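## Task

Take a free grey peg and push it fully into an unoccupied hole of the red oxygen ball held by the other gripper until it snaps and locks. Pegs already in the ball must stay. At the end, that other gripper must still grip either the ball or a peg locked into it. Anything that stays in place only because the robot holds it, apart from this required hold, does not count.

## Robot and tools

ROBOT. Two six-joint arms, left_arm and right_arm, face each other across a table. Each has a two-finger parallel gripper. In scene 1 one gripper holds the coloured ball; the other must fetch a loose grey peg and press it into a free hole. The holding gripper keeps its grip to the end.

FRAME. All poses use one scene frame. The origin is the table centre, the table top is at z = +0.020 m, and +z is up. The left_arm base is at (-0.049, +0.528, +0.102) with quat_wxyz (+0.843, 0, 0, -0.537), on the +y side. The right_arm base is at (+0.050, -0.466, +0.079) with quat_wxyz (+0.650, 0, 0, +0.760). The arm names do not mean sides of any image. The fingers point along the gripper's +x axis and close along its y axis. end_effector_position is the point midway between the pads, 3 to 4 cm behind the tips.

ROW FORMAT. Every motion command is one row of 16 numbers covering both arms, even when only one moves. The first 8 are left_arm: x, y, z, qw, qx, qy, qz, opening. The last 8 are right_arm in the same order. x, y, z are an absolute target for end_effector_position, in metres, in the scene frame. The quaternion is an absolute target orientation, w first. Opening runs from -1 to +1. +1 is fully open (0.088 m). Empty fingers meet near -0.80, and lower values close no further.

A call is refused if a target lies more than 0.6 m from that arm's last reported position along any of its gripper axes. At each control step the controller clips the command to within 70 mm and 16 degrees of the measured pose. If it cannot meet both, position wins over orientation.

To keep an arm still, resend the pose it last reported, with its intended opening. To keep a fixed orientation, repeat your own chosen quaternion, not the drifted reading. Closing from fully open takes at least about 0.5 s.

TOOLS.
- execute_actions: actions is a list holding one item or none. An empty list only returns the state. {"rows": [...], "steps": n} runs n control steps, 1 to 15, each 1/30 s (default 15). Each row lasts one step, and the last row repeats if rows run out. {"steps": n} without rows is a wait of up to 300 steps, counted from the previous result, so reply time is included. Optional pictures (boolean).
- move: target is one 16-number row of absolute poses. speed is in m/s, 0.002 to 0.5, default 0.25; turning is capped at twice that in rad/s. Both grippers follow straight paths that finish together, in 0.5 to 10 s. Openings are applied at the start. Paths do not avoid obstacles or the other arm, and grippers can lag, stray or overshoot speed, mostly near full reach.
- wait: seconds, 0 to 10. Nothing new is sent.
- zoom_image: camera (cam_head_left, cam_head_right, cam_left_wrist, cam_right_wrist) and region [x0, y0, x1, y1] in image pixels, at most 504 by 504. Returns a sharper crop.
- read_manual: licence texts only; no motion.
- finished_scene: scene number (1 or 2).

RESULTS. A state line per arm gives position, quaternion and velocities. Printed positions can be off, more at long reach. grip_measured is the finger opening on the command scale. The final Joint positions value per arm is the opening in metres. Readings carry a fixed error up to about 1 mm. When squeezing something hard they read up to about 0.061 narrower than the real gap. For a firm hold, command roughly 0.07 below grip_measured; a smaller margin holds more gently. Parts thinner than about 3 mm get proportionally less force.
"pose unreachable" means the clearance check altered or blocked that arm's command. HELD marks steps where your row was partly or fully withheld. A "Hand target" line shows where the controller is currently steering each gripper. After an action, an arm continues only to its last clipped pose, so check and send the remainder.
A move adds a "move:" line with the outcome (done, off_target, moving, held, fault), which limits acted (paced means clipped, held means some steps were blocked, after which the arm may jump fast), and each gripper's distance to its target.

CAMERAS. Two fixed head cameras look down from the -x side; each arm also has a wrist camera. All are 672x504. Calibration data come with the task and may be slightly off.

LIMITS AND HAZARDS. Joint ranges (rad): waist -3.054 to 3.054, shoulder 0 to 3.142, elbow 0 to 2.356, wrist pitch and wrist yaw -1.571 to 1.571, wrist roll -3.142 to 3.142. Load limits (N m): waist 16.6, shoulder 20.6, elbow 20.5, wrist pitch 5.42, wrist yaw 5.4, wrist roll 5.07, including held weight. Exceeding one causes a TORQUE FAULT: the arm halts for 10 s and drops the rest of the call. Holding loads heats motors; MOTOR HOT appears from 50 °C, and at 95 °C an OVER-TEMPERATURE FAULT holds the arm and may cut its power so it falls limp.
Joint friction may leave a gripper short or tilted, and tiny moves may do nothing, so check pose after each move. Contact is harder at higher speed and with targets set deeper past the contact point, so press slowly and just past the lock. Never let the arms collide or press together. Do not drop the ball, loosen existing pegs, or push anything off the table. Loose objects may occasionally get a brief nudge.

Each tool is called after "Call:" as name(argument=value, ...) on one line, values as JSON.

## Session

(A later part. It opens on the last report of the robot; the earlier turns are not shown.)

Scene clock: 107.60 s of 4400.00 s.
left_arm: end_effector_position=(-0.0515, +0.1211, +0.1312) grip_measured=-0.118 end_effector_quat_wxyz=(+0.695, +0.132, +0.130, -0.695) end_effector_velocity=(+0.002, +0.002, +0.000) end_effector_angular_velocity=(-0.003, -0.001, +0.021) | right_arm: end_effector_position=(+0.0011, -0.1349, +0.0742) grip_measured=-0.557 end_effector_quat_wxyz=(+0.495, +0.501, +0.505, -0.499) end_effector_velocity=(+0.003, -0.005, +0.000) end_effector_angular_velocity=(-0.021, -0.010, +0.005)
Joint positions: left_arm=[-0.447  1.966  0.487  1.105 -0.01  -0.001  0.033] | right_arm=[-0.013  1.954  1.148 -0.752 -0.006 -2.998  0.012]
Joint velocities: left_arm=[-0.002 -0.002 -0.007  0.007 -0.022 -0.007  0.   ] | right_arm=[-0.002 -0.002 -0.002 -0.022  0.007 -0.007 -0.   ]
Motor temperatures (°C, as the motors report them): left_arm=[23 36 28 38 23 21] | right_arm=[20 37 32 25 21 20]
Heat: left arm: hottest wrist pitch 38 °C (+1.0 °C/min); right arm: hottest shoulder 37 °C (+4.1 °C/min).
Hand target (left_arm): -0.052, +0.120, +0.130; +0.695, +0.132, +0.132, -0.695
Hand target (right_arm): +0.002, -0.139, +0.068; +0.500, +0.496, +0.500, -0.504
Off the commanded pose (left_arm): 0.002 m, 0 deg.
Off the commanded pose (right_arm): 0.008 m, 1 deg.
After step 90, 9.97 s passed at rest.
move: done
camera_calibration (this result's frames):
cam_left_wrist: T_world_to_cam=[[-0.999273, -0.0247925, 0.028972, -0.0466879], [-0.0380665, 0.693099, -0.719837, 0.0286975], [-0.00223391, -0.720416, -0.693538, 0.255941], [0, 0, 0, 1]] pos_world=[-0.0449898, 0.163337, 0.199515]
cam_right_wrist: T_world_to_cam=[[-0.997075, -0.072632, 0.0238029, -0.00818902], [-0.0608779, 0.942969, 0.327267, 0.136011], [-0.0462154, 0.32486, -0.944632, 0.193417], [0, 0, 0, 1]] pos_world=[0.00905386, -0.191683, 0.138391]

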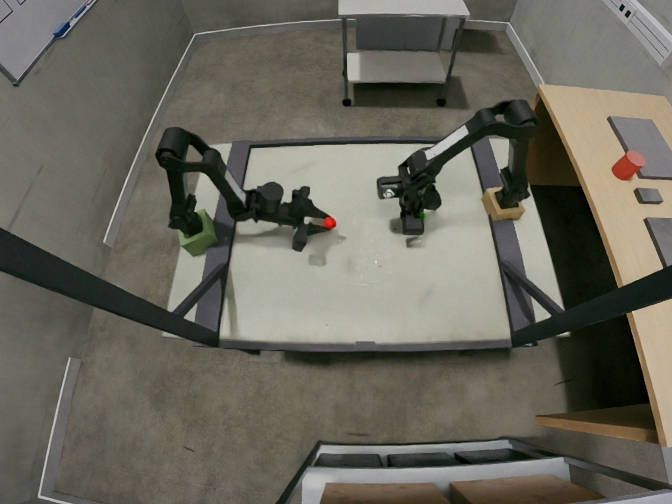

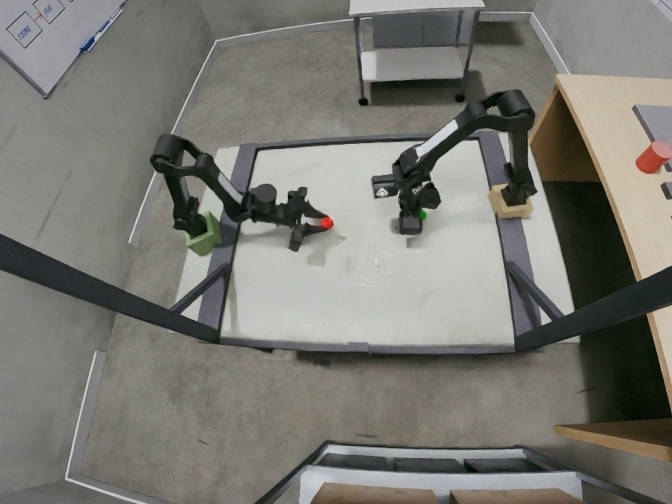

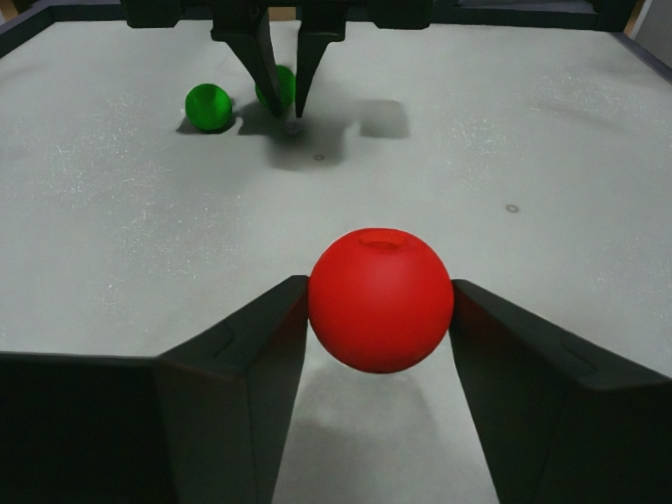

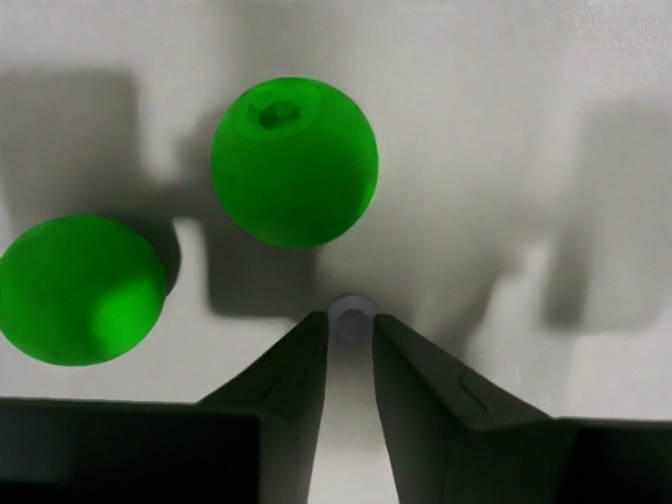

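Call:
move(target=[-0.052,0.12,0.13,0.6947,0.1319,0.1319,-0.6947,-0.19, 0.0012,-0.1392,0.0630,0.4987,0.4943,0.5013,-0.5057,-0.56], speed=0.008)

Call:
zoom_image(camera="cam_right_wrist", region=[300, 270, 400, 370])

Call:
zoom_image(camera="cam_left_wrist", region=[260, 90, 320, 150])

Scene clock: 123.67 s of 4400.00 s.
left_arm: end_effector_position=(-0.0515, +0.1211, +0.1312) grip_measured=-0.118 end_effector_quat_wxyz=(+0.695, +0.132, +0.130, -0.695) end_effector_velocity=(+0.000, +0.001, -0.001) end_effector_angular_velocity=(+0.007, +0.018, +0.012) | right_arm: end_effector_position=(+0.0002, -0.1350, +0.0693) grip_measured=-0.557 end_effector_quat_wxyz=(+0.494, +0.499, +0.507, -0.500) end_effector_velocity=(-0.000, +0.001, +0.000) end_effector_angular_velocity=(+0.006, +0.008, +0.005)
Joint positions: left_arm=[-0.447  1.966  0.487  1.105 -0.01  -0.001  0.033] | right_arm=[-0.013  1.964  1.139 -0.732 -0.012 -2.998  0.012]
Joint velocities: left_arm=[-0.002 -0.002 -0.002 -0.007 -0.007 -0.022  0.   ] | right_arm=[-0.002 -0.002 -0.002  0.007 -0.007 -0.007 -0.   ]
Motor temperatures (°C, as the motors report them): left_arm=[23 36 28 38 23 21] | right_arm=[20 37 31 24 21 20]
Heat: left arm: hottest wrist pitch 38 °C (+0.0 °C/min); right arm: hottest shoulder 37 °C (+3.0 °C/min).
Hand target (left_arm): -0.052, +0.120, +0.130; +0.695, +0.132, +0.132, -0.695
Hand target (right_arm): +0.001, -0.139, +0.063; +0.499, +0.494, +0.501, -0.506
Off the commanded pose (left_arm): 0.002 m, 0 deg.
Off the commanded pose (right_arm): 0.008 m, 1 deg.
After step 90, 11.33 s passed at rest.
move: done
camera_calibration (this result's frames):
cam_left_wrist: T_world_to_cam=[[-0.999273, -0.0247925, 0.028972, -0.0466879], [-0.0380665, 0.693099, -0.719837, 0.0286975], [-0.00223391, -0.720416, -0.693538, 0.255941], [0, 0, 0, 1]] pos_world=[-0.0449898, 0.163337, 0.199515]
cam_right_wrist: T_world_to_cam=[[-0.996902, -0.0727215, 0.0299696, -0.00942874], [-0.0589237, 0.94288, 0.327881, 0.137612], [-0.0521017, 0.325099, -0.944244, 0.188793], [0, 0, 0, 1]] pos_world=[0.00854551, -0.191814, 0.133428]

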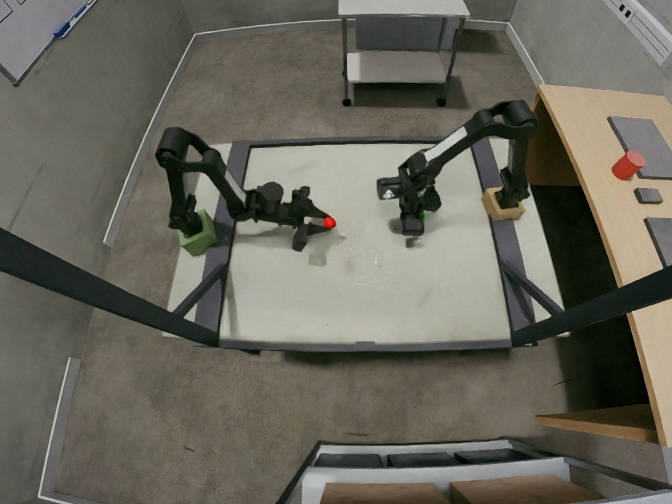

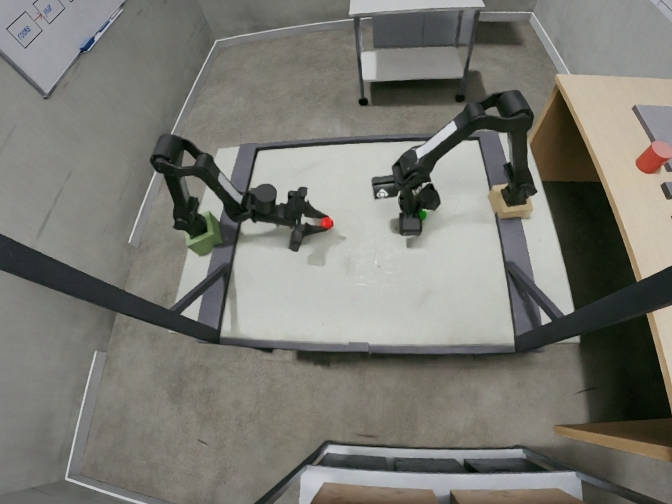

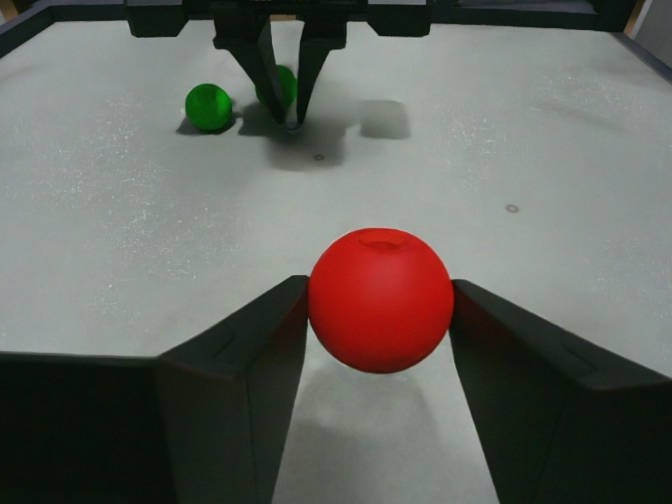

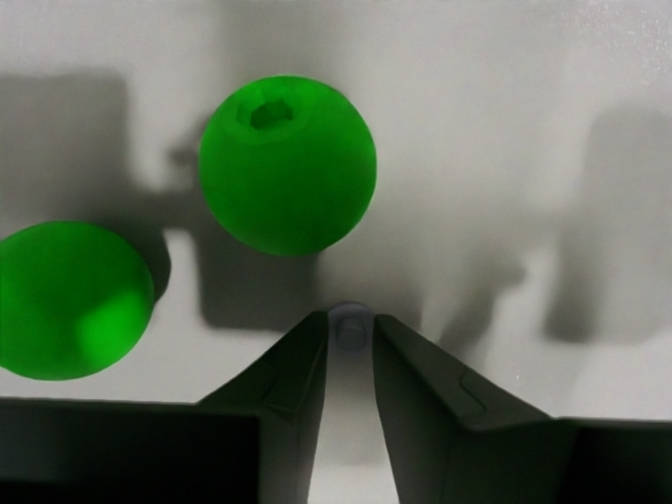

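Region (300, 270, 400, 370) of cam_right_wrist's 672x504 image, scaled by 5.040, with more detail than that image has.

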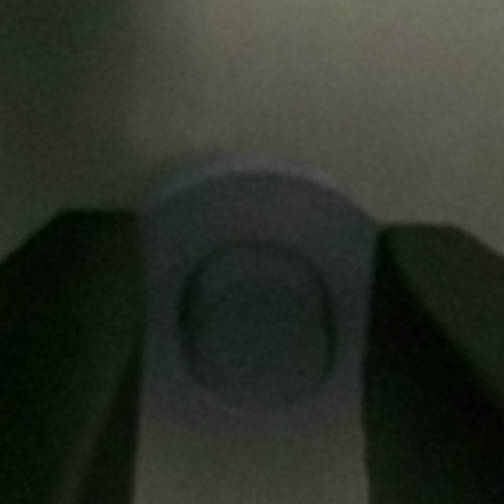

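Region (260, 90, 320, 150) of cam_left_wrist's 672x504 image, scaled by 8.400, with more detail than that image has.

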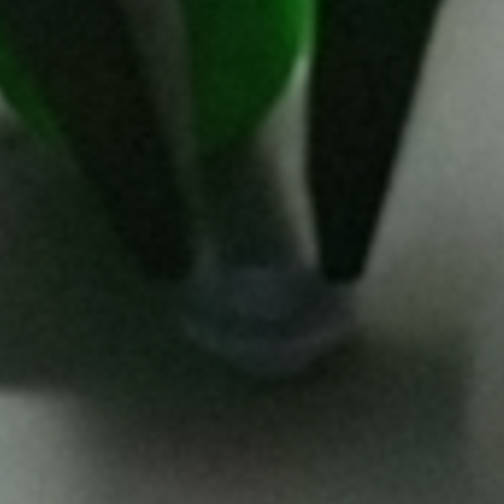

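Call:
execute_actions(actions=[])

Scene clock: 136.30 s of 4400.00 s.
left_arm: end_effector_position=(-0.0515, +0.1211, +0.1312) grip_measured=-0.118 end_effector_quat_wxyz=(+0.695, +0.132, +0.130, -0.695) end_effector_velocity=(+0.002, +0.001, -0.001) end_effector_angular_velocity=(+0.007, -0.015, +0.015) | right_arm: end_effector_position=(+0.0002, -0.1350, +0.0693) grip_measured=-0.557 end_effector_quat_wxyz=(+0.494, +0.499, +0.507, -0.500) end_effector_velocity=(+0.001, -0.007, +0.001) end_effector_angular_velocity=(-0.032, +0.003, +0.005)
Joint positions: left_arm=[-0.447  1.966  0.487  1.105 -0.01  -0.001  0.033] | right_arm=[-0.013  1.964  1.139 -0.732 -0.012 -2.998  0.012]
Joint velocities: left_arm=[-0.002 -0.002 -0.002 -0.007 -0.022  0.007 -0.   ] | right_arm=[-0.002 -0.002  0.002 -0.037 -0.007 -0.007 -0.   ]
Motor temperatures (°C, as the motors report them): left_arm=[23 36 28 37 23 21] | right_arm=[20 37 31 24 21 20]
Heat: left arm: hottest wrist pitch 37 °C (-1.0 °C/min); right arm: hottest shoulder 37 °C (+3.0 °C/min).
Hand target (left_arm): -0.052, +0.120, +0.130; +0.695, +0.132, +0.132, -0.695
Hand target (right_arm): +0.001, -0.139, +0.063; +0.499, +0.494, +0.501, -0.506
Off the commanded pose (left_arm): 0.002 m, 0 deg.
Off the commanded pose (right_arm): 0.008 m, 1 deg.
Steps of this call (steps 1 to 90: nothing new was sent; then 9.63 s passed at rest). Readings (end_effector_position):
1: left_arm (-0.0515, +0.1211, +0.1312) | right_arm (+0.0002, -0.1350, +0.0693)
2: left_arm (-0.0515, +0.1211, +0.1312) | right_arm (+0.0002, -0.1350, +0.0693)
4: left_arm (-0.0515, +0.1211, +0.1312) | right_arm (+0.0002, -0.1350, +0.0693)
8: left_arm (-0.0515, +0.1211, +0.1312) | right_arm (+0.0002, -0.1350, +0.0693)
90: the state above
camera_calibration (this result's frames):
cam_left_wrist: T_world_to_cam=[[-0.999273, -0.0247925, 0.028972, -0.0466879], [-0.0380665, 0.693099, -0.719837, 0.0286975], [-0.00223391, -0.720416, -0.693538, 0.255941], [0, 0, 0, 1]] pos_world=[-0.0449898, 0.163337, 0.199515]
cam_right_wrist: T_world_to_cam=[[-0.996902, -0.0727215, 0.0299696, -0.00942874], [-0.0589237, 0.94288, 0.327881, 0.137612], [-0.0521017, 0.325099, -0.944244, 0.188793], [0, 0, 0, 1]] pos_world=[0.00854551, -0.191814, 0.133428]

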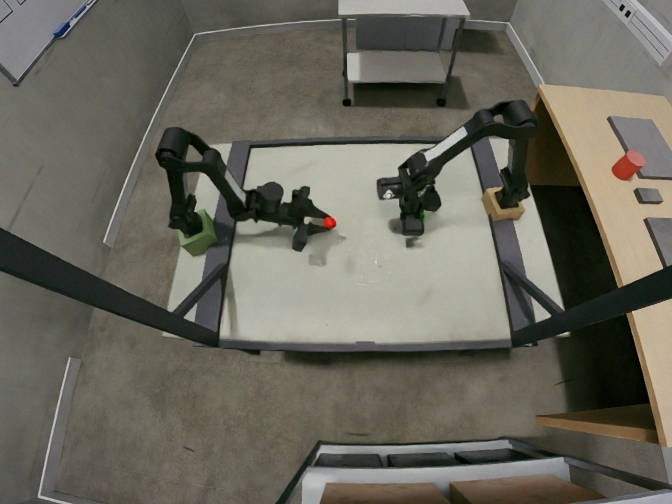

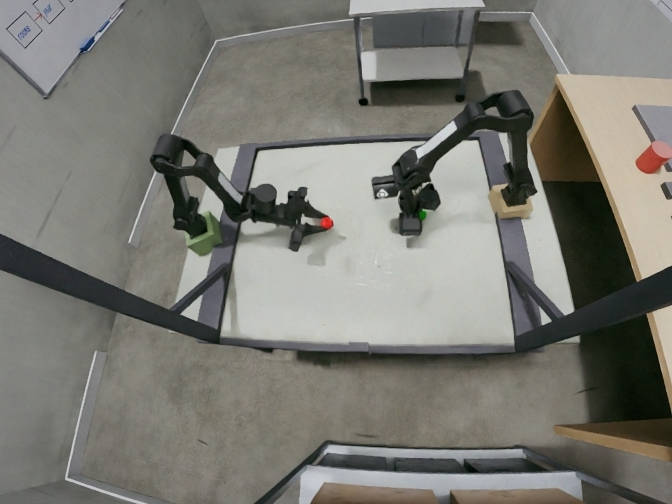

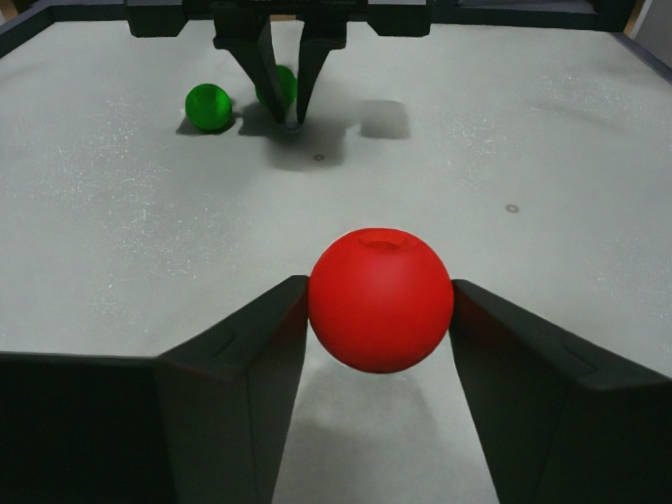

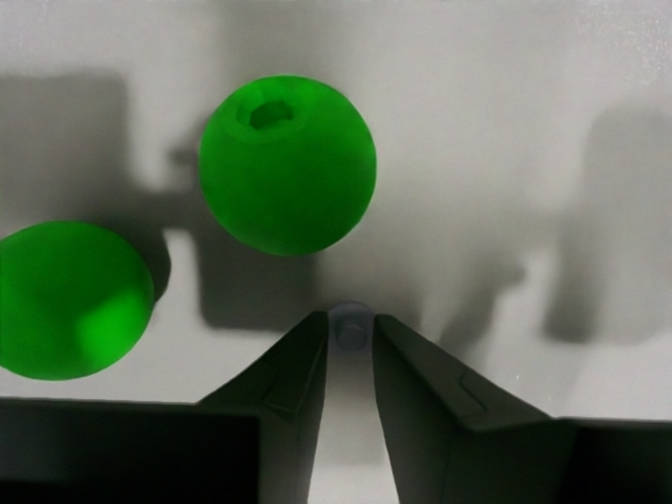

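Call:
move(target=[-0.052,0.12,0.13,0.6947,0.1319,0.1319,-0.6947,-0.19, 0.0012,-0.1392,0.0610,0.4987,0.4943,0.5013,-0.5057,-0.56], speed=0.005)

Call:
zoom_image(camera="cam_left_wrist", region=[260, 90, 320, 150])

Call:
zoom_image(camera="cam_right_wrist", region=[300, 270, 400, 370])

Scene clock: 141.70 s of 4400.00 s.
left_arm: end_effector_position=(-0.0515, +0.1211, +0.1312) grip_measured=-0.118 end_effector_quat_wxyz=(+0.695, +0.132, +0.130, -0.695) end_effector_velocity=(+0.000, +0.001, -0.001) end_effector_angular_velocity=(+0.007, +0.004, +0.007) | right_arm: end_effector_position=(+0.0002, -0.1348, +0.0673) grip_measured=-0.557 end_effector_quat_wxyz=(+0.493, +0.500, +0.507, -0.500) end_effector_velocity=(+0.002, -0.005, +0.000) end_effector_angular_velocity=(-0.023, +0.004, -0.015)
Joint positions: left_arm=[-0.447  1.966  0.487  1.105 -0.01  -0.001  0.033] | right_arm=[-0.013  1.968  1.136 -0.725 -0.012 -2.998  0.012]
Joint velocities: left_arm=[-0.002 -0.002 -0.002 -0.007 -0.007 -0.007 -0.   ] | right_arm=[-0.007 -0.002 -0.002 -0.022 -0.007  0.007 -0.   ]
Motor temperatures (°C, as the motors report them): left_arm=[23 36 28 37 23 21] | right_arm=[20 38 31 24 21 20]
Heat: left arm: hottest wrist pitch 37 °C (-1.0 °C/min); right arm: hottest shoulder 38 °C (+3.0 °C/min).
Hand target (left_arm): -0.052, +0.120, +0.130; +0.695, +0.132, +0.132, -0.695
Hand target (right_arm): +0.001, -0.139, +0.061; +0.499, +0.494, +0.501, -0.506
Off the commanded pose (left_arm): 0.002 m, 0 deg.
Off the commanded pose (right_arm): 0.008 m, 1 deg.
After step 90, 0.07 s passed at rest.
move: done
camera_calibration (this result's frames):
cam_left_wrist: T_world_to_cam=[[-0.999273, -0.0247925, 0.028972, -0.0466879], [-0.0380665, 0.693099, -0.719837, 0.0286975], [-0.00223391, -0.720416, -0.693538, 0.255941], [0, 0, 0, 1]] pos_world=[-0.0449898, 0.163337, 0.199515]
cam_right_wrist: T_world_to_cam=[[-0.9969, -0.0727328, 0.0299967, -0.00938573], [-0.0589057, 0.942756, 0.32824, 0.138048], [-0.0521534, 0.325456, -0.944118, 0.186897], [0, 0, 0, 1]] pos_world=[0.00852251, -0.191655, 0.131421]

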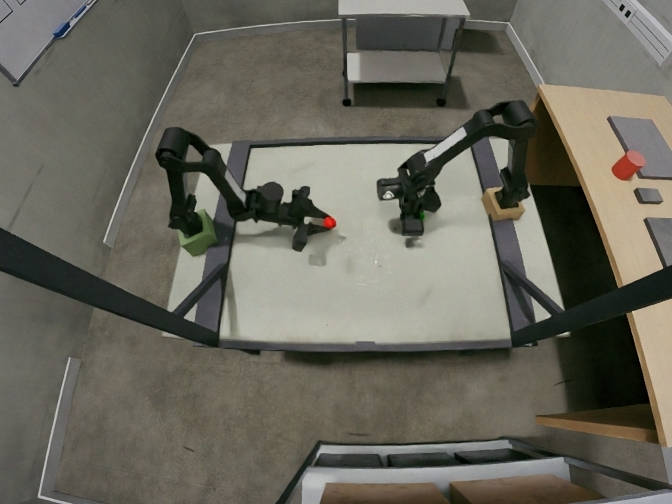

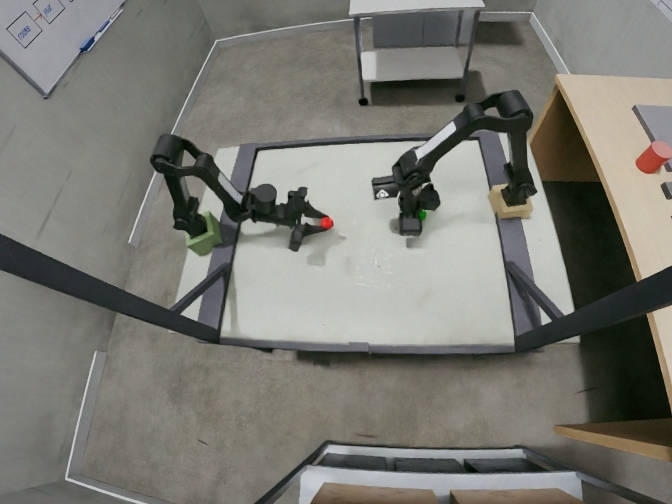

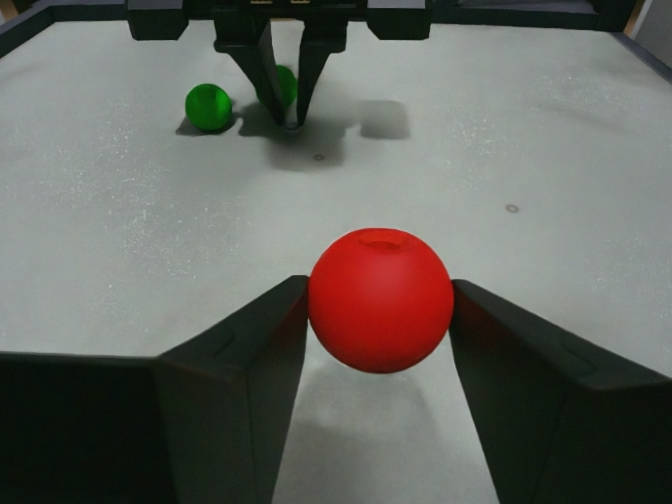

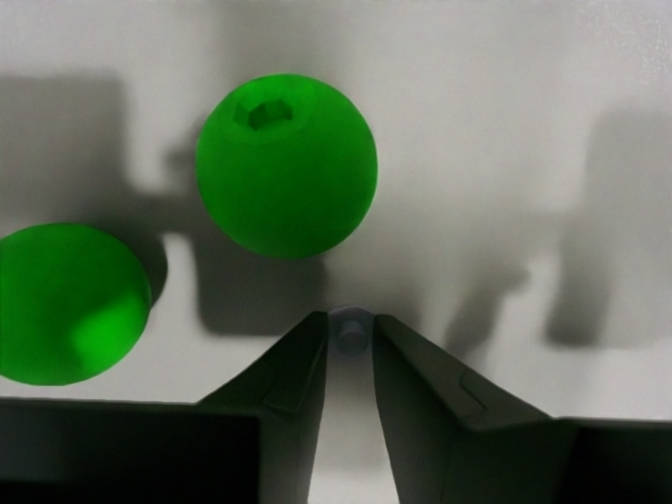

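Region (260, 90, 320, 150) of cam_left_wrist's 672x504 image, scaled by 8.400, with more detail than that image has.

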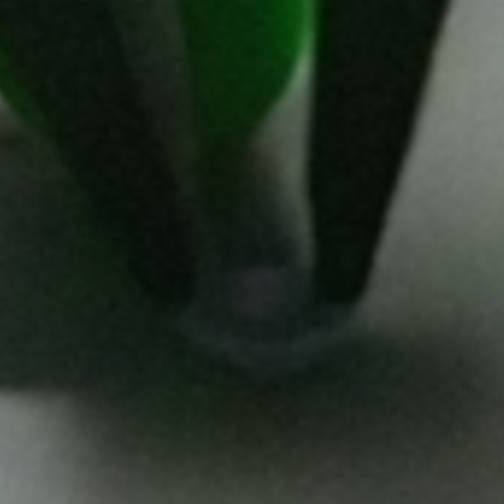

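Region (300, 270, 400, 370) of cam_right_wrist's 672x504 image, scaled by 5.040, with more detail than that image has.

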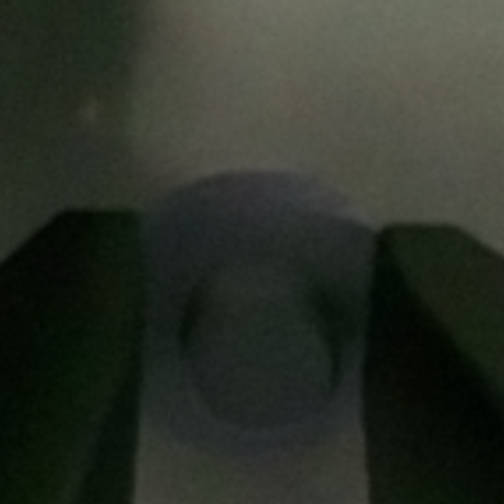

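Call:
move(target=[-0.052,0.12,0.13,0.6947,0.1319,0.1319,-0.6947,-0.19, 0.0012,-0.1392,0.0598,0.4987,0.4943,0.5013,-0.5057,-0.56], speed=0.004)

Call:
zoom_image(camera="cam_left_wrist", region=[270, 105, 310, 145])

Call:
zoom_image(camera="cam_right_wrist", region=[300, 270, 400, 370])

Scene clock: 166.50 s of 4400.00 s.
left_arm: end_effector_position=(-0.0515, +0.1211, +0.1312) grip_measured=-0.118 end_effector_quat_wxyz=(+0.695, +0.132, +0.130, -0.695) end_effector_velocity=(+0.002, +0.001, -0.001) end_effector_angular_velocity=(+0.007, -0.023, +0.001) | right_arm: end_effector_position=(+0.0003, -0.1345, +0.0666) grip_measured=-0.557 end_effector_quat_wxyz=(+0.493, +0.500, +0.507, -0.500) end_effector_velocity=(-0.002, -0.003, +0.000) end_effector_angular_velocity=(-0.010, +0.021, +0.005)
Joint positions: left_arm=[-0.447  1.966  0.487  1.105 -0.01  -0.001  0.033] | right_arm=[-0.013  1.97   1.135 -0.72  -0.012 -2.998  0.012]
Joint velocities: left_arm=[ 0.002 -0.002 -0.002 -0.007 -0.007  0.022 -0.   ] | right_arm=[-0.002 -0.002 -0.002 -0.007 -0.022 -0.007 -0.   ]
Motor temperatures (°C, as the motors report them): left_arm=[23 36 28 37 23 21] | right_arm=[20 38 30 24 21 20]
Heat: left arm: hottest wrist pitch 37 °C (-1.0 °C/min); right arm: hottest shoulder 38 °C (+1.0 °C/min).
Hand target (left_arm): -0.052, +0.120, +0.130; +0.695, +0.132, +0.132, -0.695
Hand target (right_arm): +0.001, -0.139, +0.060; +0.499, +0.494, +0.501, -0.506
Off the commanded pose (left_arm): 0.002 m, 0 deg.
Off the commanded pose (right_arm): 0.008 m, 1 deg.
After step 90, 18.90 s passed at rest.
move: done
camera_calibration (this result's frames):
cam_left_wrist: T_world_to_cam=[[-0.999273, -0.0247925, 0.028972, -0.0466879], [-0.0380665, 0.693099, -0.719837, 0.0286975], [-0.00223391, -0.720416, -0.693538, 0.255941], [0, 0, 0, 1]] pos_world=[-0.0449898, 0.163337, 0.199515]
cam_right_wrist: T_world_to_cam=[[-0.996921, -0.0723979, 0.0301051, -0.00922253], [-0.0584743, 0.942281, 0.329676, 0.137802], [-0.0522353, 0.326901, -0.943614, 0.18628], [0, 0, 0, 1]] pos_world=[0.00859416, -0.191411, 0.130624]

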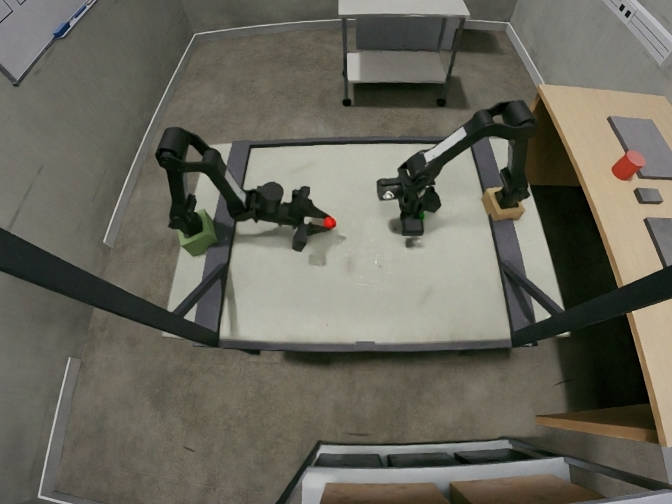

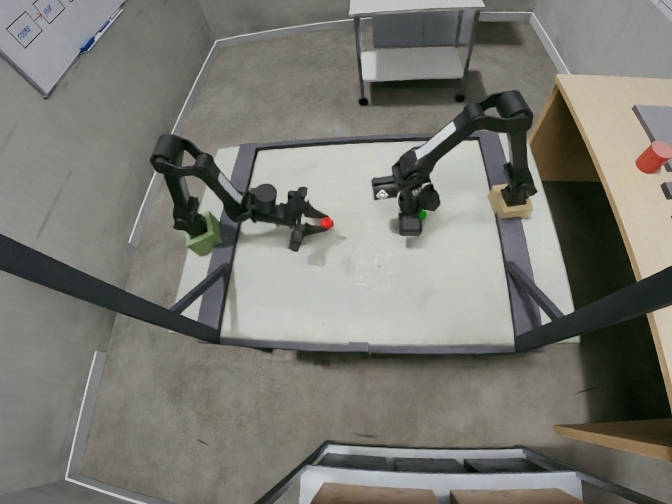

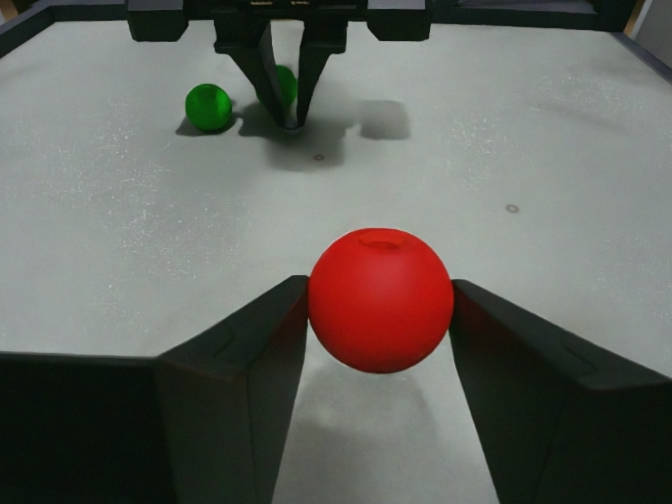

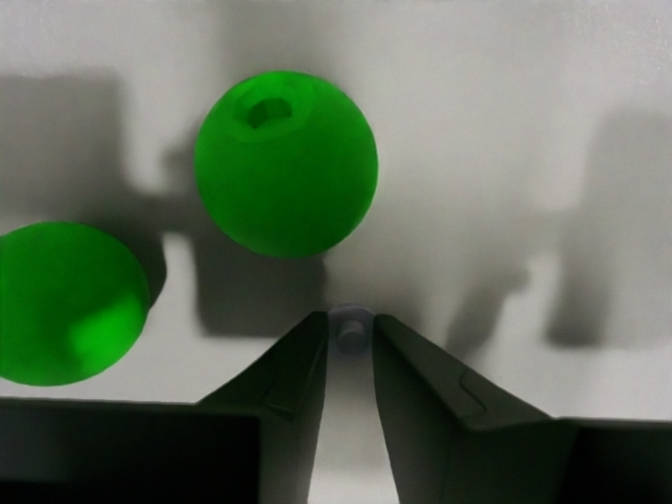

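Region (270, 105, 310, 145) of cam_left_wrist's 672x504 image, scaled by 12.600, with more detail than that image has.

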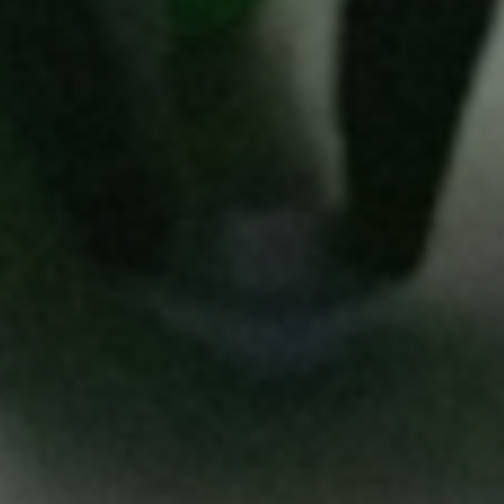

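Region (300, 270, 400, 370) of cam_right_wrist's 672x504 image, scaled by 5.040, with more detail than that image has.

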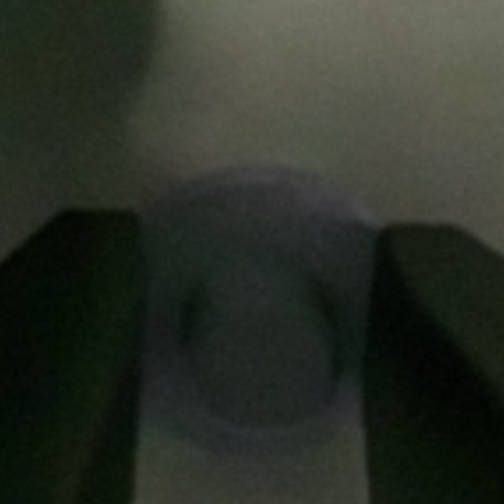

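Call:
move(target=[-0.052,0.12,0.13,0.6947,0.1319,0.1319,-0.6947,-0.19, 0.0012,-0.1396,0.0583,0.4987,0.4943,0.5013,-0.5057,-0.56], speed=0.004)

Call:
zoom_image(camera="cam_left_wrist", region=[270, 105, 310, 145])

Call:
zoom_image(camera="cam_right_wrist", region=[300, 270, 400, 370])

Scene clock: 179.80 s of 4400.00 s.
left_arm: end_effector_position=(-0.0515, +0.1211, +0.1312) grip_measured=-0.118 end_effector_quat_wxyz=(+0.695, +0.132, +0.130, -0.695) end_effector_velocity=(+0.000, +0.000, +0.002) end_effector_angular_velocity=(-0.007, +0.004, +0.007) | right_arm: end_effector_position=(+0.0002, -0.1342, +0.0661) grip_measured=-0.557 end_effector_quat_wxyz=(+0.492, +0.500, +0.508, -0.499) end_effector_velocity=(-0.001, -0.002, +0.002) end_effector_angular_velocity=(-0.005, +0.021, +0.000)
Joint positions: left_arm=[-0.447  1.966  0.487  1.105 -0.01  -0.001  0.033] | right_arm=[-0.013  1.97   1.133 -0.715 -0.012 -2.998  0.012]
Joint velocities: left_arm=[-0.002 -0.002 -0.002  0.007 -0.007 -0.007  0.   ] | right_arm=[-0.007 -0.007 -0.002 -0.007 -0.022 -0.007 -0.   ]
Motor temperatures (°C, as the motors report them): left_arm=[23 36 28 37 23 21] | right_arm=[20 38 30 23 21 20]
Heat: left arm: hottest wrist pitch 37 °C (+0.0 °C/min); right arm: hottest shoulder 38 °C (+1.0 °C/min).
Hand target (left_arm): -0.052, +0.120, +0.130; +0.695, +0.132, +0.132, -0.695
Hand target (right_arm): +0.001, -0.140, +0.058; +0.499, +0.494, +0.501, -0.506
Off the commanded pose (left_arm): 0.002 m, 0 deg.
Off the commanded pose (right_arm): 0.010 m, 1 deg.
After step 90, 7.20 s passed at rest.
move: off_target (right_arm)
camera_calibration (this result's frames):
cam_left_wrist: T_world_to_cam=[[-0.999273, -0.0247925, 0.028972, -0.0466879], [-0.0380665, 0.693099, -0.719837, 0.0286975], [-0.00223391, -0.720416, -0.693538, 0.255941], [0, 0, 0, 1]] pos_world=[-0.0449898, 0.163337, 0.199515]
cam_right_wrist: T_world_to_cam=[[-0.99691, -0.0724777, 0.0302946, -0.00925006], [-0.0583478, 0.941407, 0.332188, 0.13743], [-0.0525957, 0.329394, -0.942727, 0.186029], [0, 0, 0, 1]] pos_world=[0.00858156, -0.191324, 0.130002]

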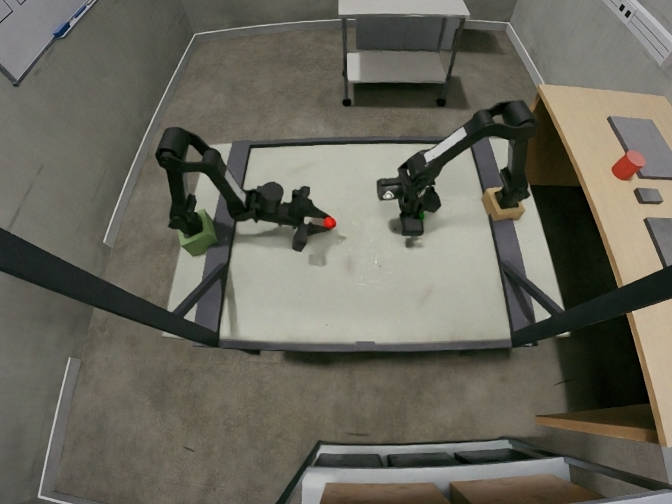

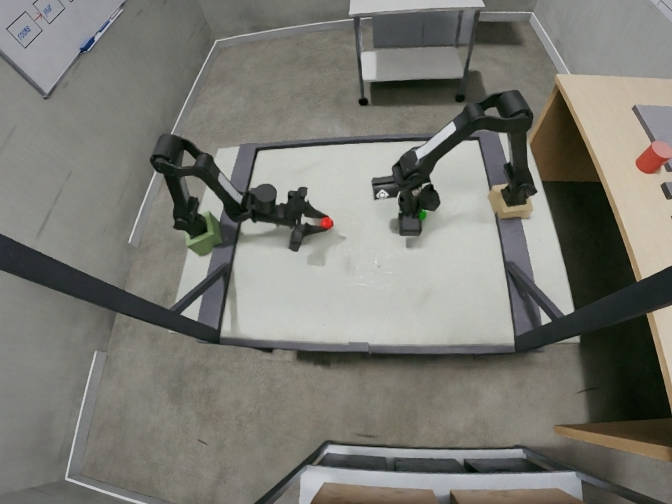

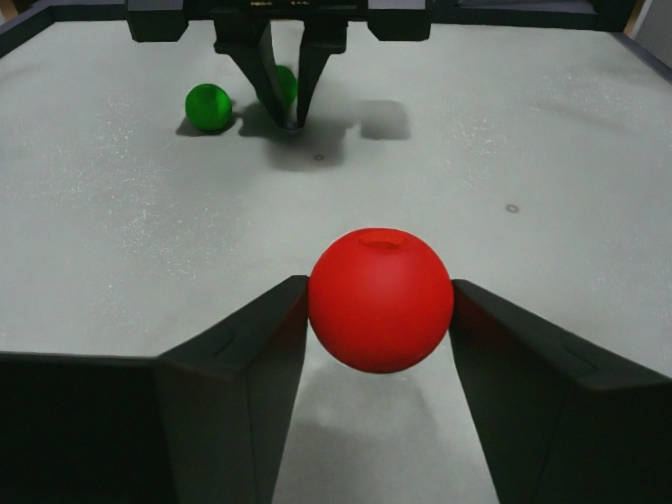

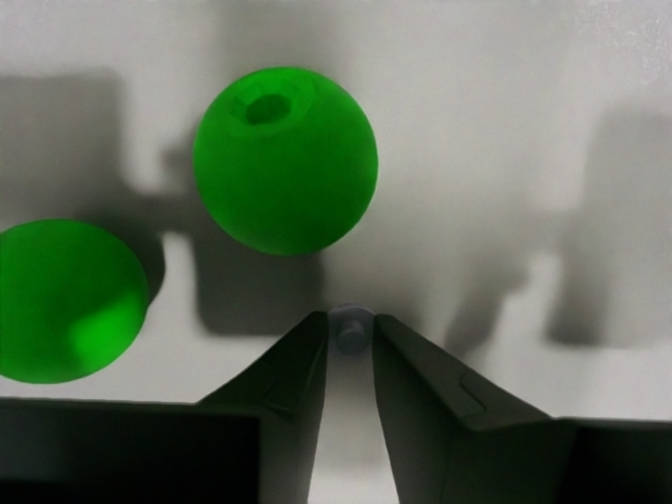

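Region (270, 105, 310, 145) of cam_left_wrist's 672x504 image, scaled by 12.600, with more detail than that image has.

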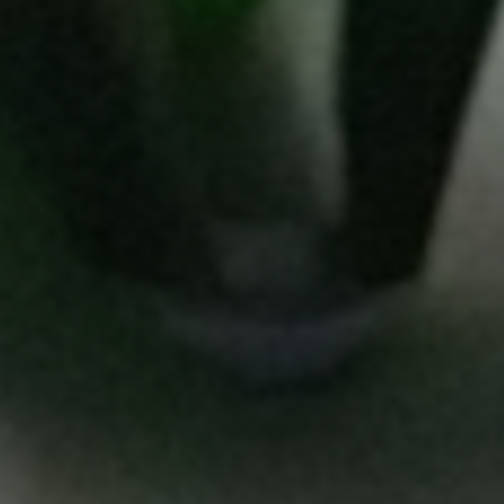

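Region (300, 270, 400, 370) of cam_right_wrist's 672x504 image, scaled by 5.040, with more detail than that image has.

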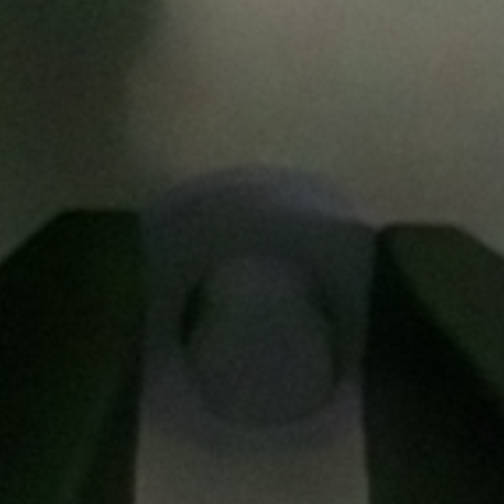

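Call:
execute_actions(actions=[{"rows": [[-0.052,0.12,0.13,0.6947,0.1319,0.1319,-0.6947,-0.19, 0.0012,-0.1396,0.0586,0.4987,0.4943,0.5013,-0.5057,-0.59],[-0.052,0.12,0.13,0.6947,0.1319,0.1319,-0.6947,-0.19, 0.0012,-0.1396,0.0586,0.4987,0.4943,0.5013,-0.5057,-0.59],[-0.052,0.12,0.13,0.6947,0.1319,0.1319,-0.6947,-0.19, 0.0012,-0.1396,0.0586,0.4987,0.4943,0.5013,-0.5057,-0.59],[-0.052,0.12,0.13,0.6947,0.1319,0.1319,-0.6947,-0.19, 0.0012,-0.1396,0.0586,0.4987,0.4943,0.5013,-0.5057,-0.61],[-0.052,0.12,0.13,0.6947,0.1319,0.1319,-0.6947,-0.19, 0.0012,-0.1396,0.0586,0.4987,0.4943,0.5013,-0.5057,-0.61],[-0.052,0.12,0.13,0.6947,0.1319,0.1319,-0.6947,-0.19, 0.0012,-0.1396,0.0586,0.4987,0.4943,0.5013,-0.5057,-0.61],[-0.052,0.12,0.13,0.6947,0.1319,0.1319,-0.6947,-0.19, 0.0012,-0.1396,0.0586,0.4987,0.4943,0.5013,-0.5057,-0.63],[-0.052,0.12,0.13,0.6947,0.1319,0.1319,-0.6947,-0.19, 0.0012,-0.1396,0.0586,0.4987,0.4943,0.5013,-0.5057,-0.63],[-0.052,0.12,0.13,0.6947,0.1319,0.1319,-0.6947,-0.19, 0.0012,-0.1396,0.0586,0.4987,0.4943,0.5013,-0.5057,-0.63],[-0.052,0.12,0.13,0.6947,0.1319,0.1319,-0.6947,-0.19, 0.0012,-0.1396,0.0586,0.4987,0.4943,0.5013,-0.5057,-0.65],[-0.052,0.12,0.13,0.6947,0.1319,0.1319,-0.6947,-0.19, 0.0012,-0.1396,0.0586,0.4987,0.4943,0.5013,-0.5057,-0.65],[-0.052,0.12,0.13,0.6947,0.1319,0.1319,-0.6947,-0.19, 0.0012,-0.1396,0.0586,0.4987,0.4943,0.5013,-0.5057,-0.65],[-0.052,0.12,0.13,0.6947,0.1319,0.1319,-0.6947,-0.19, 0.0012,-0.1396,0.0586,0.4987,0.4943,0.5013,-0.5057,-0.67]], "steps": 15}], pictures=false)

Call:
execute_actions(actions=[{"rows": [[-0.052,0.12,0.13,0.6947,0.1319,0.1319,-0.6947,-0.19, 0.0012,-0.1396,0.0586,0.4987,0.4943,0.5013,-0.5057,-0.69],[-0.052,0.12,0.13,0.6947,0.1319,0.1319,-0.6947,-0.19, 0.0012,-0.1396,0.0586,0.4987,0.4943,0.5013,-0.5057,-0.69],[-0.052,0.12,0.13,0.6947,0.1319,0.1319,-0.6947,-0.19, 0.0012,-0.1396,0.0586,0.4987,0.4943,0.5013,-0.5057,-0.69],[-0.052,0.12,0.13,0.6947,0.1319,0.1319,-0.6947,-0.19, 0.0012,-0.1396,0.0586,0.4987,0.4943,0.5013,-0.5057,-0.71],[-0.052,0.12,0.13,0.6947,0.1319,0.1319,-0.6947,-0.19, 0.0012,-0.1396,0.0586,0.4987,0.4943,0.5013,-0.5057,-0.71],[-0.052,0.12,0.13,0.6947,0.1319,0.1319,-0.6947,-0.19, 0.0012,-0.1396,0.0586,0.4987,0.4943,0.5013,-0.5057,-0.71],[-0.052,0.12,0.13,0.6947,0.1319,0.1319,-0.6947,-0.19, 0.0012,-0.1396,0.0586,0.4987,0.4943,0.5013,-0.5057,-0.73],[-0.052,0.12,0.13,0.6947,0.1319,0.1319,-0.6947,-0.19, 0.0012,-0.1396,0.0586,0.4987,0.4943,0.5013,-0.5057,-0.73],[-0.052,0.12,0.13,0.6947,0.1319,0.1319,-0.6947,-0.19, 0.0012,-0.1396,0.0586,0.4987,0.4943,0.5013,-0.5057,-0.73],[-0.052,0.12,0.13,0.6947,0.1319,0.1319,-0.6947,-0.19, 0.0012,-0.1396,0.0586,0.4987,0.4943,0.5013,-0.5057,-0.75],[-0.052,0.12,0.13,0.6947,0.1319,0.1319,-0.6947,-0.19, 0.0012,-0.1396,0.0586,0.4987,0.4943,0.5013,-0.5057,-0.75],[-0.052,0.12,0.13,0.6947,0.1319,0.1319,-0.6947,-0.19, 0.0012,-0.1396,0.0586,0.4987,0.4943,0.5013,-0.5057,-0.77]], "steps": 15}])

Call:
zoom_image(camera="cam_right_wrist", region=[300, 270, 400, 370])

Scene clock: 197.17 s of 4400.00 s.
left_arm: end_effector_position=(-0.0515, +0.1211, +0.1312) grip_measured=-0.118 end_effector_quat_wxyz=(+0.695, +0.132, +0.130, -0.695) end_effector_velocity=(+0.000, +0.001, +0.001) end_effector_angular_velocity=(+0.002, +0.004, +0.007) | right_arm: end_effector_position=(+0.0001, -0.1341, +0.0661) grip_measured=-0.654 end_effector_quat_wxyz=(+0.491, +0.500, +0.508, -0.500) end_effector_velocity=(+0.000, -0.002, +0.000) end_effector_angular_velocity=(-0.008, +0.006, +0.005)
Joint positions: left_arm=[-0.447  1.966  0.487  1.105 -0.01  -0.001  0.033] | right_arm=[-0.014  1.97   1.133 -0.715 -0.015 -2.998  0.007]
Joint velocities: left_arm=[-0.002 -0.007 -0.002 -0.007 -0.007 -0.007 -0.   ] | right_arm=[-0.002 -0.002 -0.002 -0.007 -0.007 -0.007 -0.005]
Motor temperatures (°C, as the motors report them): left_arm=[23 36 28 37 23 21] | right_arm=[20 38 30 23 21 20]
Heat: left arm: hottest wrist pitch 37 °C (+0.0 °C/min); right arm: hottest shoulder 38 °C (+1.0 °C/min).
Hand target (left_arm): -0.052, +0.120, +0.130; +0.695, +0.132, +0.132, -0.695
Hand target (right_arm): +0.001, -0.140, +0.059; +0.499, +0.494, +0.501, -0.506
Off the commanded pose (left_arm): 0.002 m, 0 deg.
Off the commanded pose (right_arm): 0.009 m, 1 deg.
Steps of this call (steps 1 to 90: nothing new was sent; then 13.87 s passed at rest; steps 91 to 105: all 15 steps of this action). Readings (end_effector_position):
91: left_arm (-0.0515, +0.1211, +0.1312) | right_arm (+0.0002, -0.1342, +0.0661)
92: left_arm (-0.0515, +0.1211, +0.1312) | right_arm (+0.0004, -0.1342, +0.0661)
94: left_arm (-0.0515, +0.1211, +0.1312) | right_arm (+0.0005, -0.1342, +0.0661)
98: left_arm (-0.0515, +0.1211, +0.1312) | right_arm (+0.0003, -0.1342, +0.0661)
105: the state above

Scene clock: 197.67 s of 4400.00 s.
left_arm: end_effector_position=(-0.0515, +0.1211, +0.1312) grip_measured=-0.118 end_effector_quat_wxyz=(+0.695, +0.132, +0.130, -0.695) end_effector_velocity=(+0.002, +0.000, +0.002) end_effector_angular_velocity=(-0.007, -0.015, +0.015) | right_arm: end_effector_position=(+0.0001, -0.1341, +0.0661) grip_measured=-0.705 end_effector_quat_wxyz=(+0.491, +0.500, +0.508, -0.500) end_effector_velocity=(-0.000, +0.001, +0.000) end_effector_angular_velocity=(+0.007, +0.008, +0.020)
Joint positions: left_arm=[-0.447  1.966  0.487  1.105 -0.01  -0.001  0.033] | right_arm=[-0.014  1.97   1.133 -0.715 -0.015 -2.998  0.004]
Joint velocities: left_arm=[-0.002 -0.002 -0.002  0.007 -0.022  0.007 -0.   ] | right_arm=[-0.002 -0.002 -0.002  0.007 -0.007 -0.022 -0.   ]
Motor temperatures (°C, as the motors report them): left_arm=[23 36 28 37 23 21] | right_arm=[20 38 30 23 21 20]
Heat: left arm: hottest wrist pitch 37 °C (+0.0 °C/min); right arm: hottest shoulder 38 °C (+1.0 °C/min).
Hand target (left_arm): -0.052, +0.120, +0.130; +0.695, +0.132, +0.132, -0.695
Hand target (right_arm): +0.001, -0.140, +0.059; +0.499, +0.494, +0.501, -0.506
Off the commanded pose (left_arm): 0.002 m, 0 deg.
Off the commanded pose (right_arm): 0.009 m, 1 deg.
Steps of this call (steps 1 to 15: all 15 steps of this action). Readings (end_effector_position):
1: left_arm (-0.0515, +0.1211, +0.1312) | right_arm (+0.0001, -0.1341, +0.0661)
2: left_arm (-0.0515, +0.1211, +0.1312) | right_arm (+0.0001, -0.1341, +0.0661)
4: left_arm (-0.0515, +0.1211, +0.1312) | right_arm (+0.0001, -0.1341, +0.0661)
8: left_arm (-0.0515, +0.1211, +0.1312) | right_arm (+0.0001, -0.1341, +0.0661)
15: the state above
camera_calibration (this result's frames):
cam_left_wrist: T_world_to_cam=[[-0.999273, -0.0247925, 0.028972, -0.0466879], [-0.0380665, 0.693099, -0.719837, 0.0286975], [-0.00223391, -0.720416, -0.693538, 0.255941], [0, 0, 0, 1]] pos_world=[-0.0449898, 0.163337, 0.199515]
cam_right_wrist: T_world_to_cam=[[-0.99689, -0.0713925, 0.0333636, -0.00938886], [-0.0563032, 0.941488, 0.33231, 0.137355], [-0.0551359, 0.329398, -0.94258, 0.185998], [0, 0, 0, 1]] pos_world=[0.00862907, -0.191256, 0.129987]

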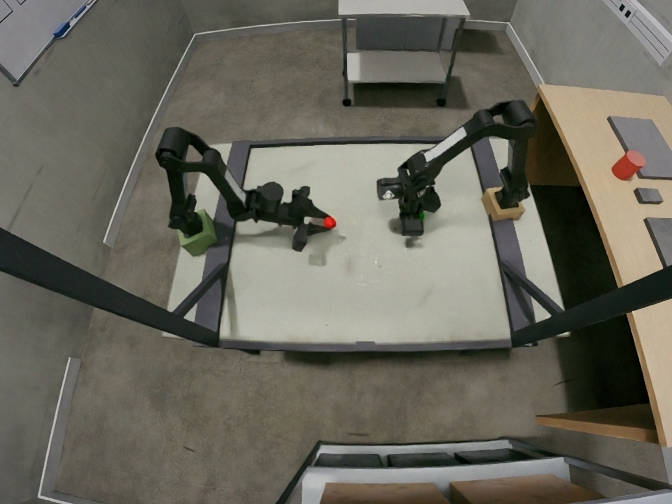

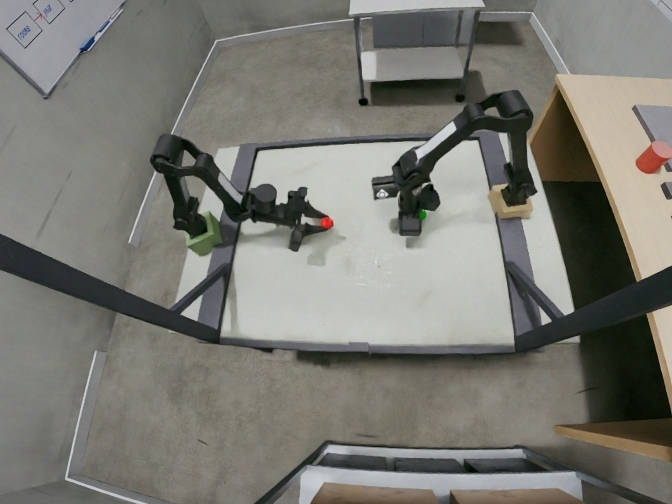

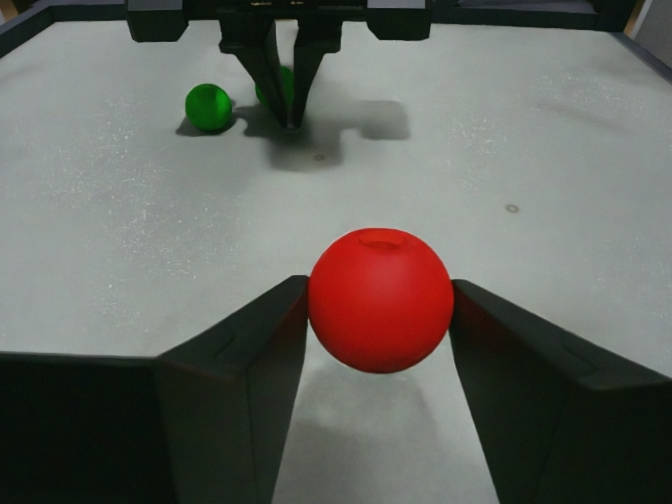

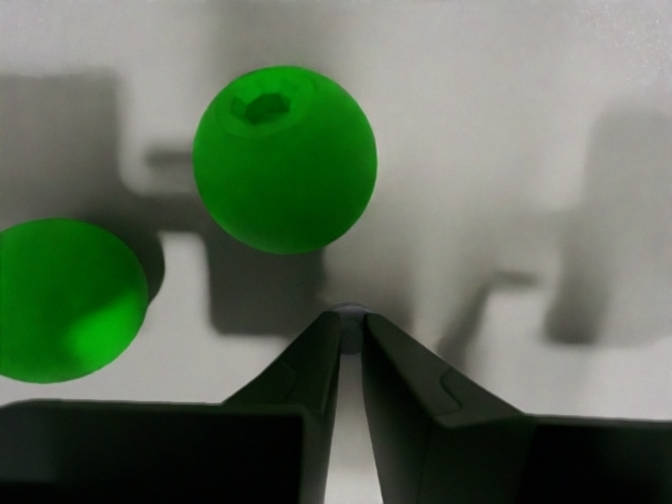

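Region (300, 270, 400, 370) of cam_right_wrist's 672x504 image, scaled by 5.040, with more detail than that image has.

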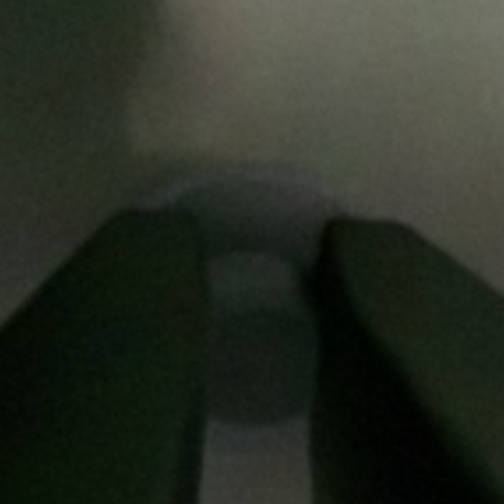

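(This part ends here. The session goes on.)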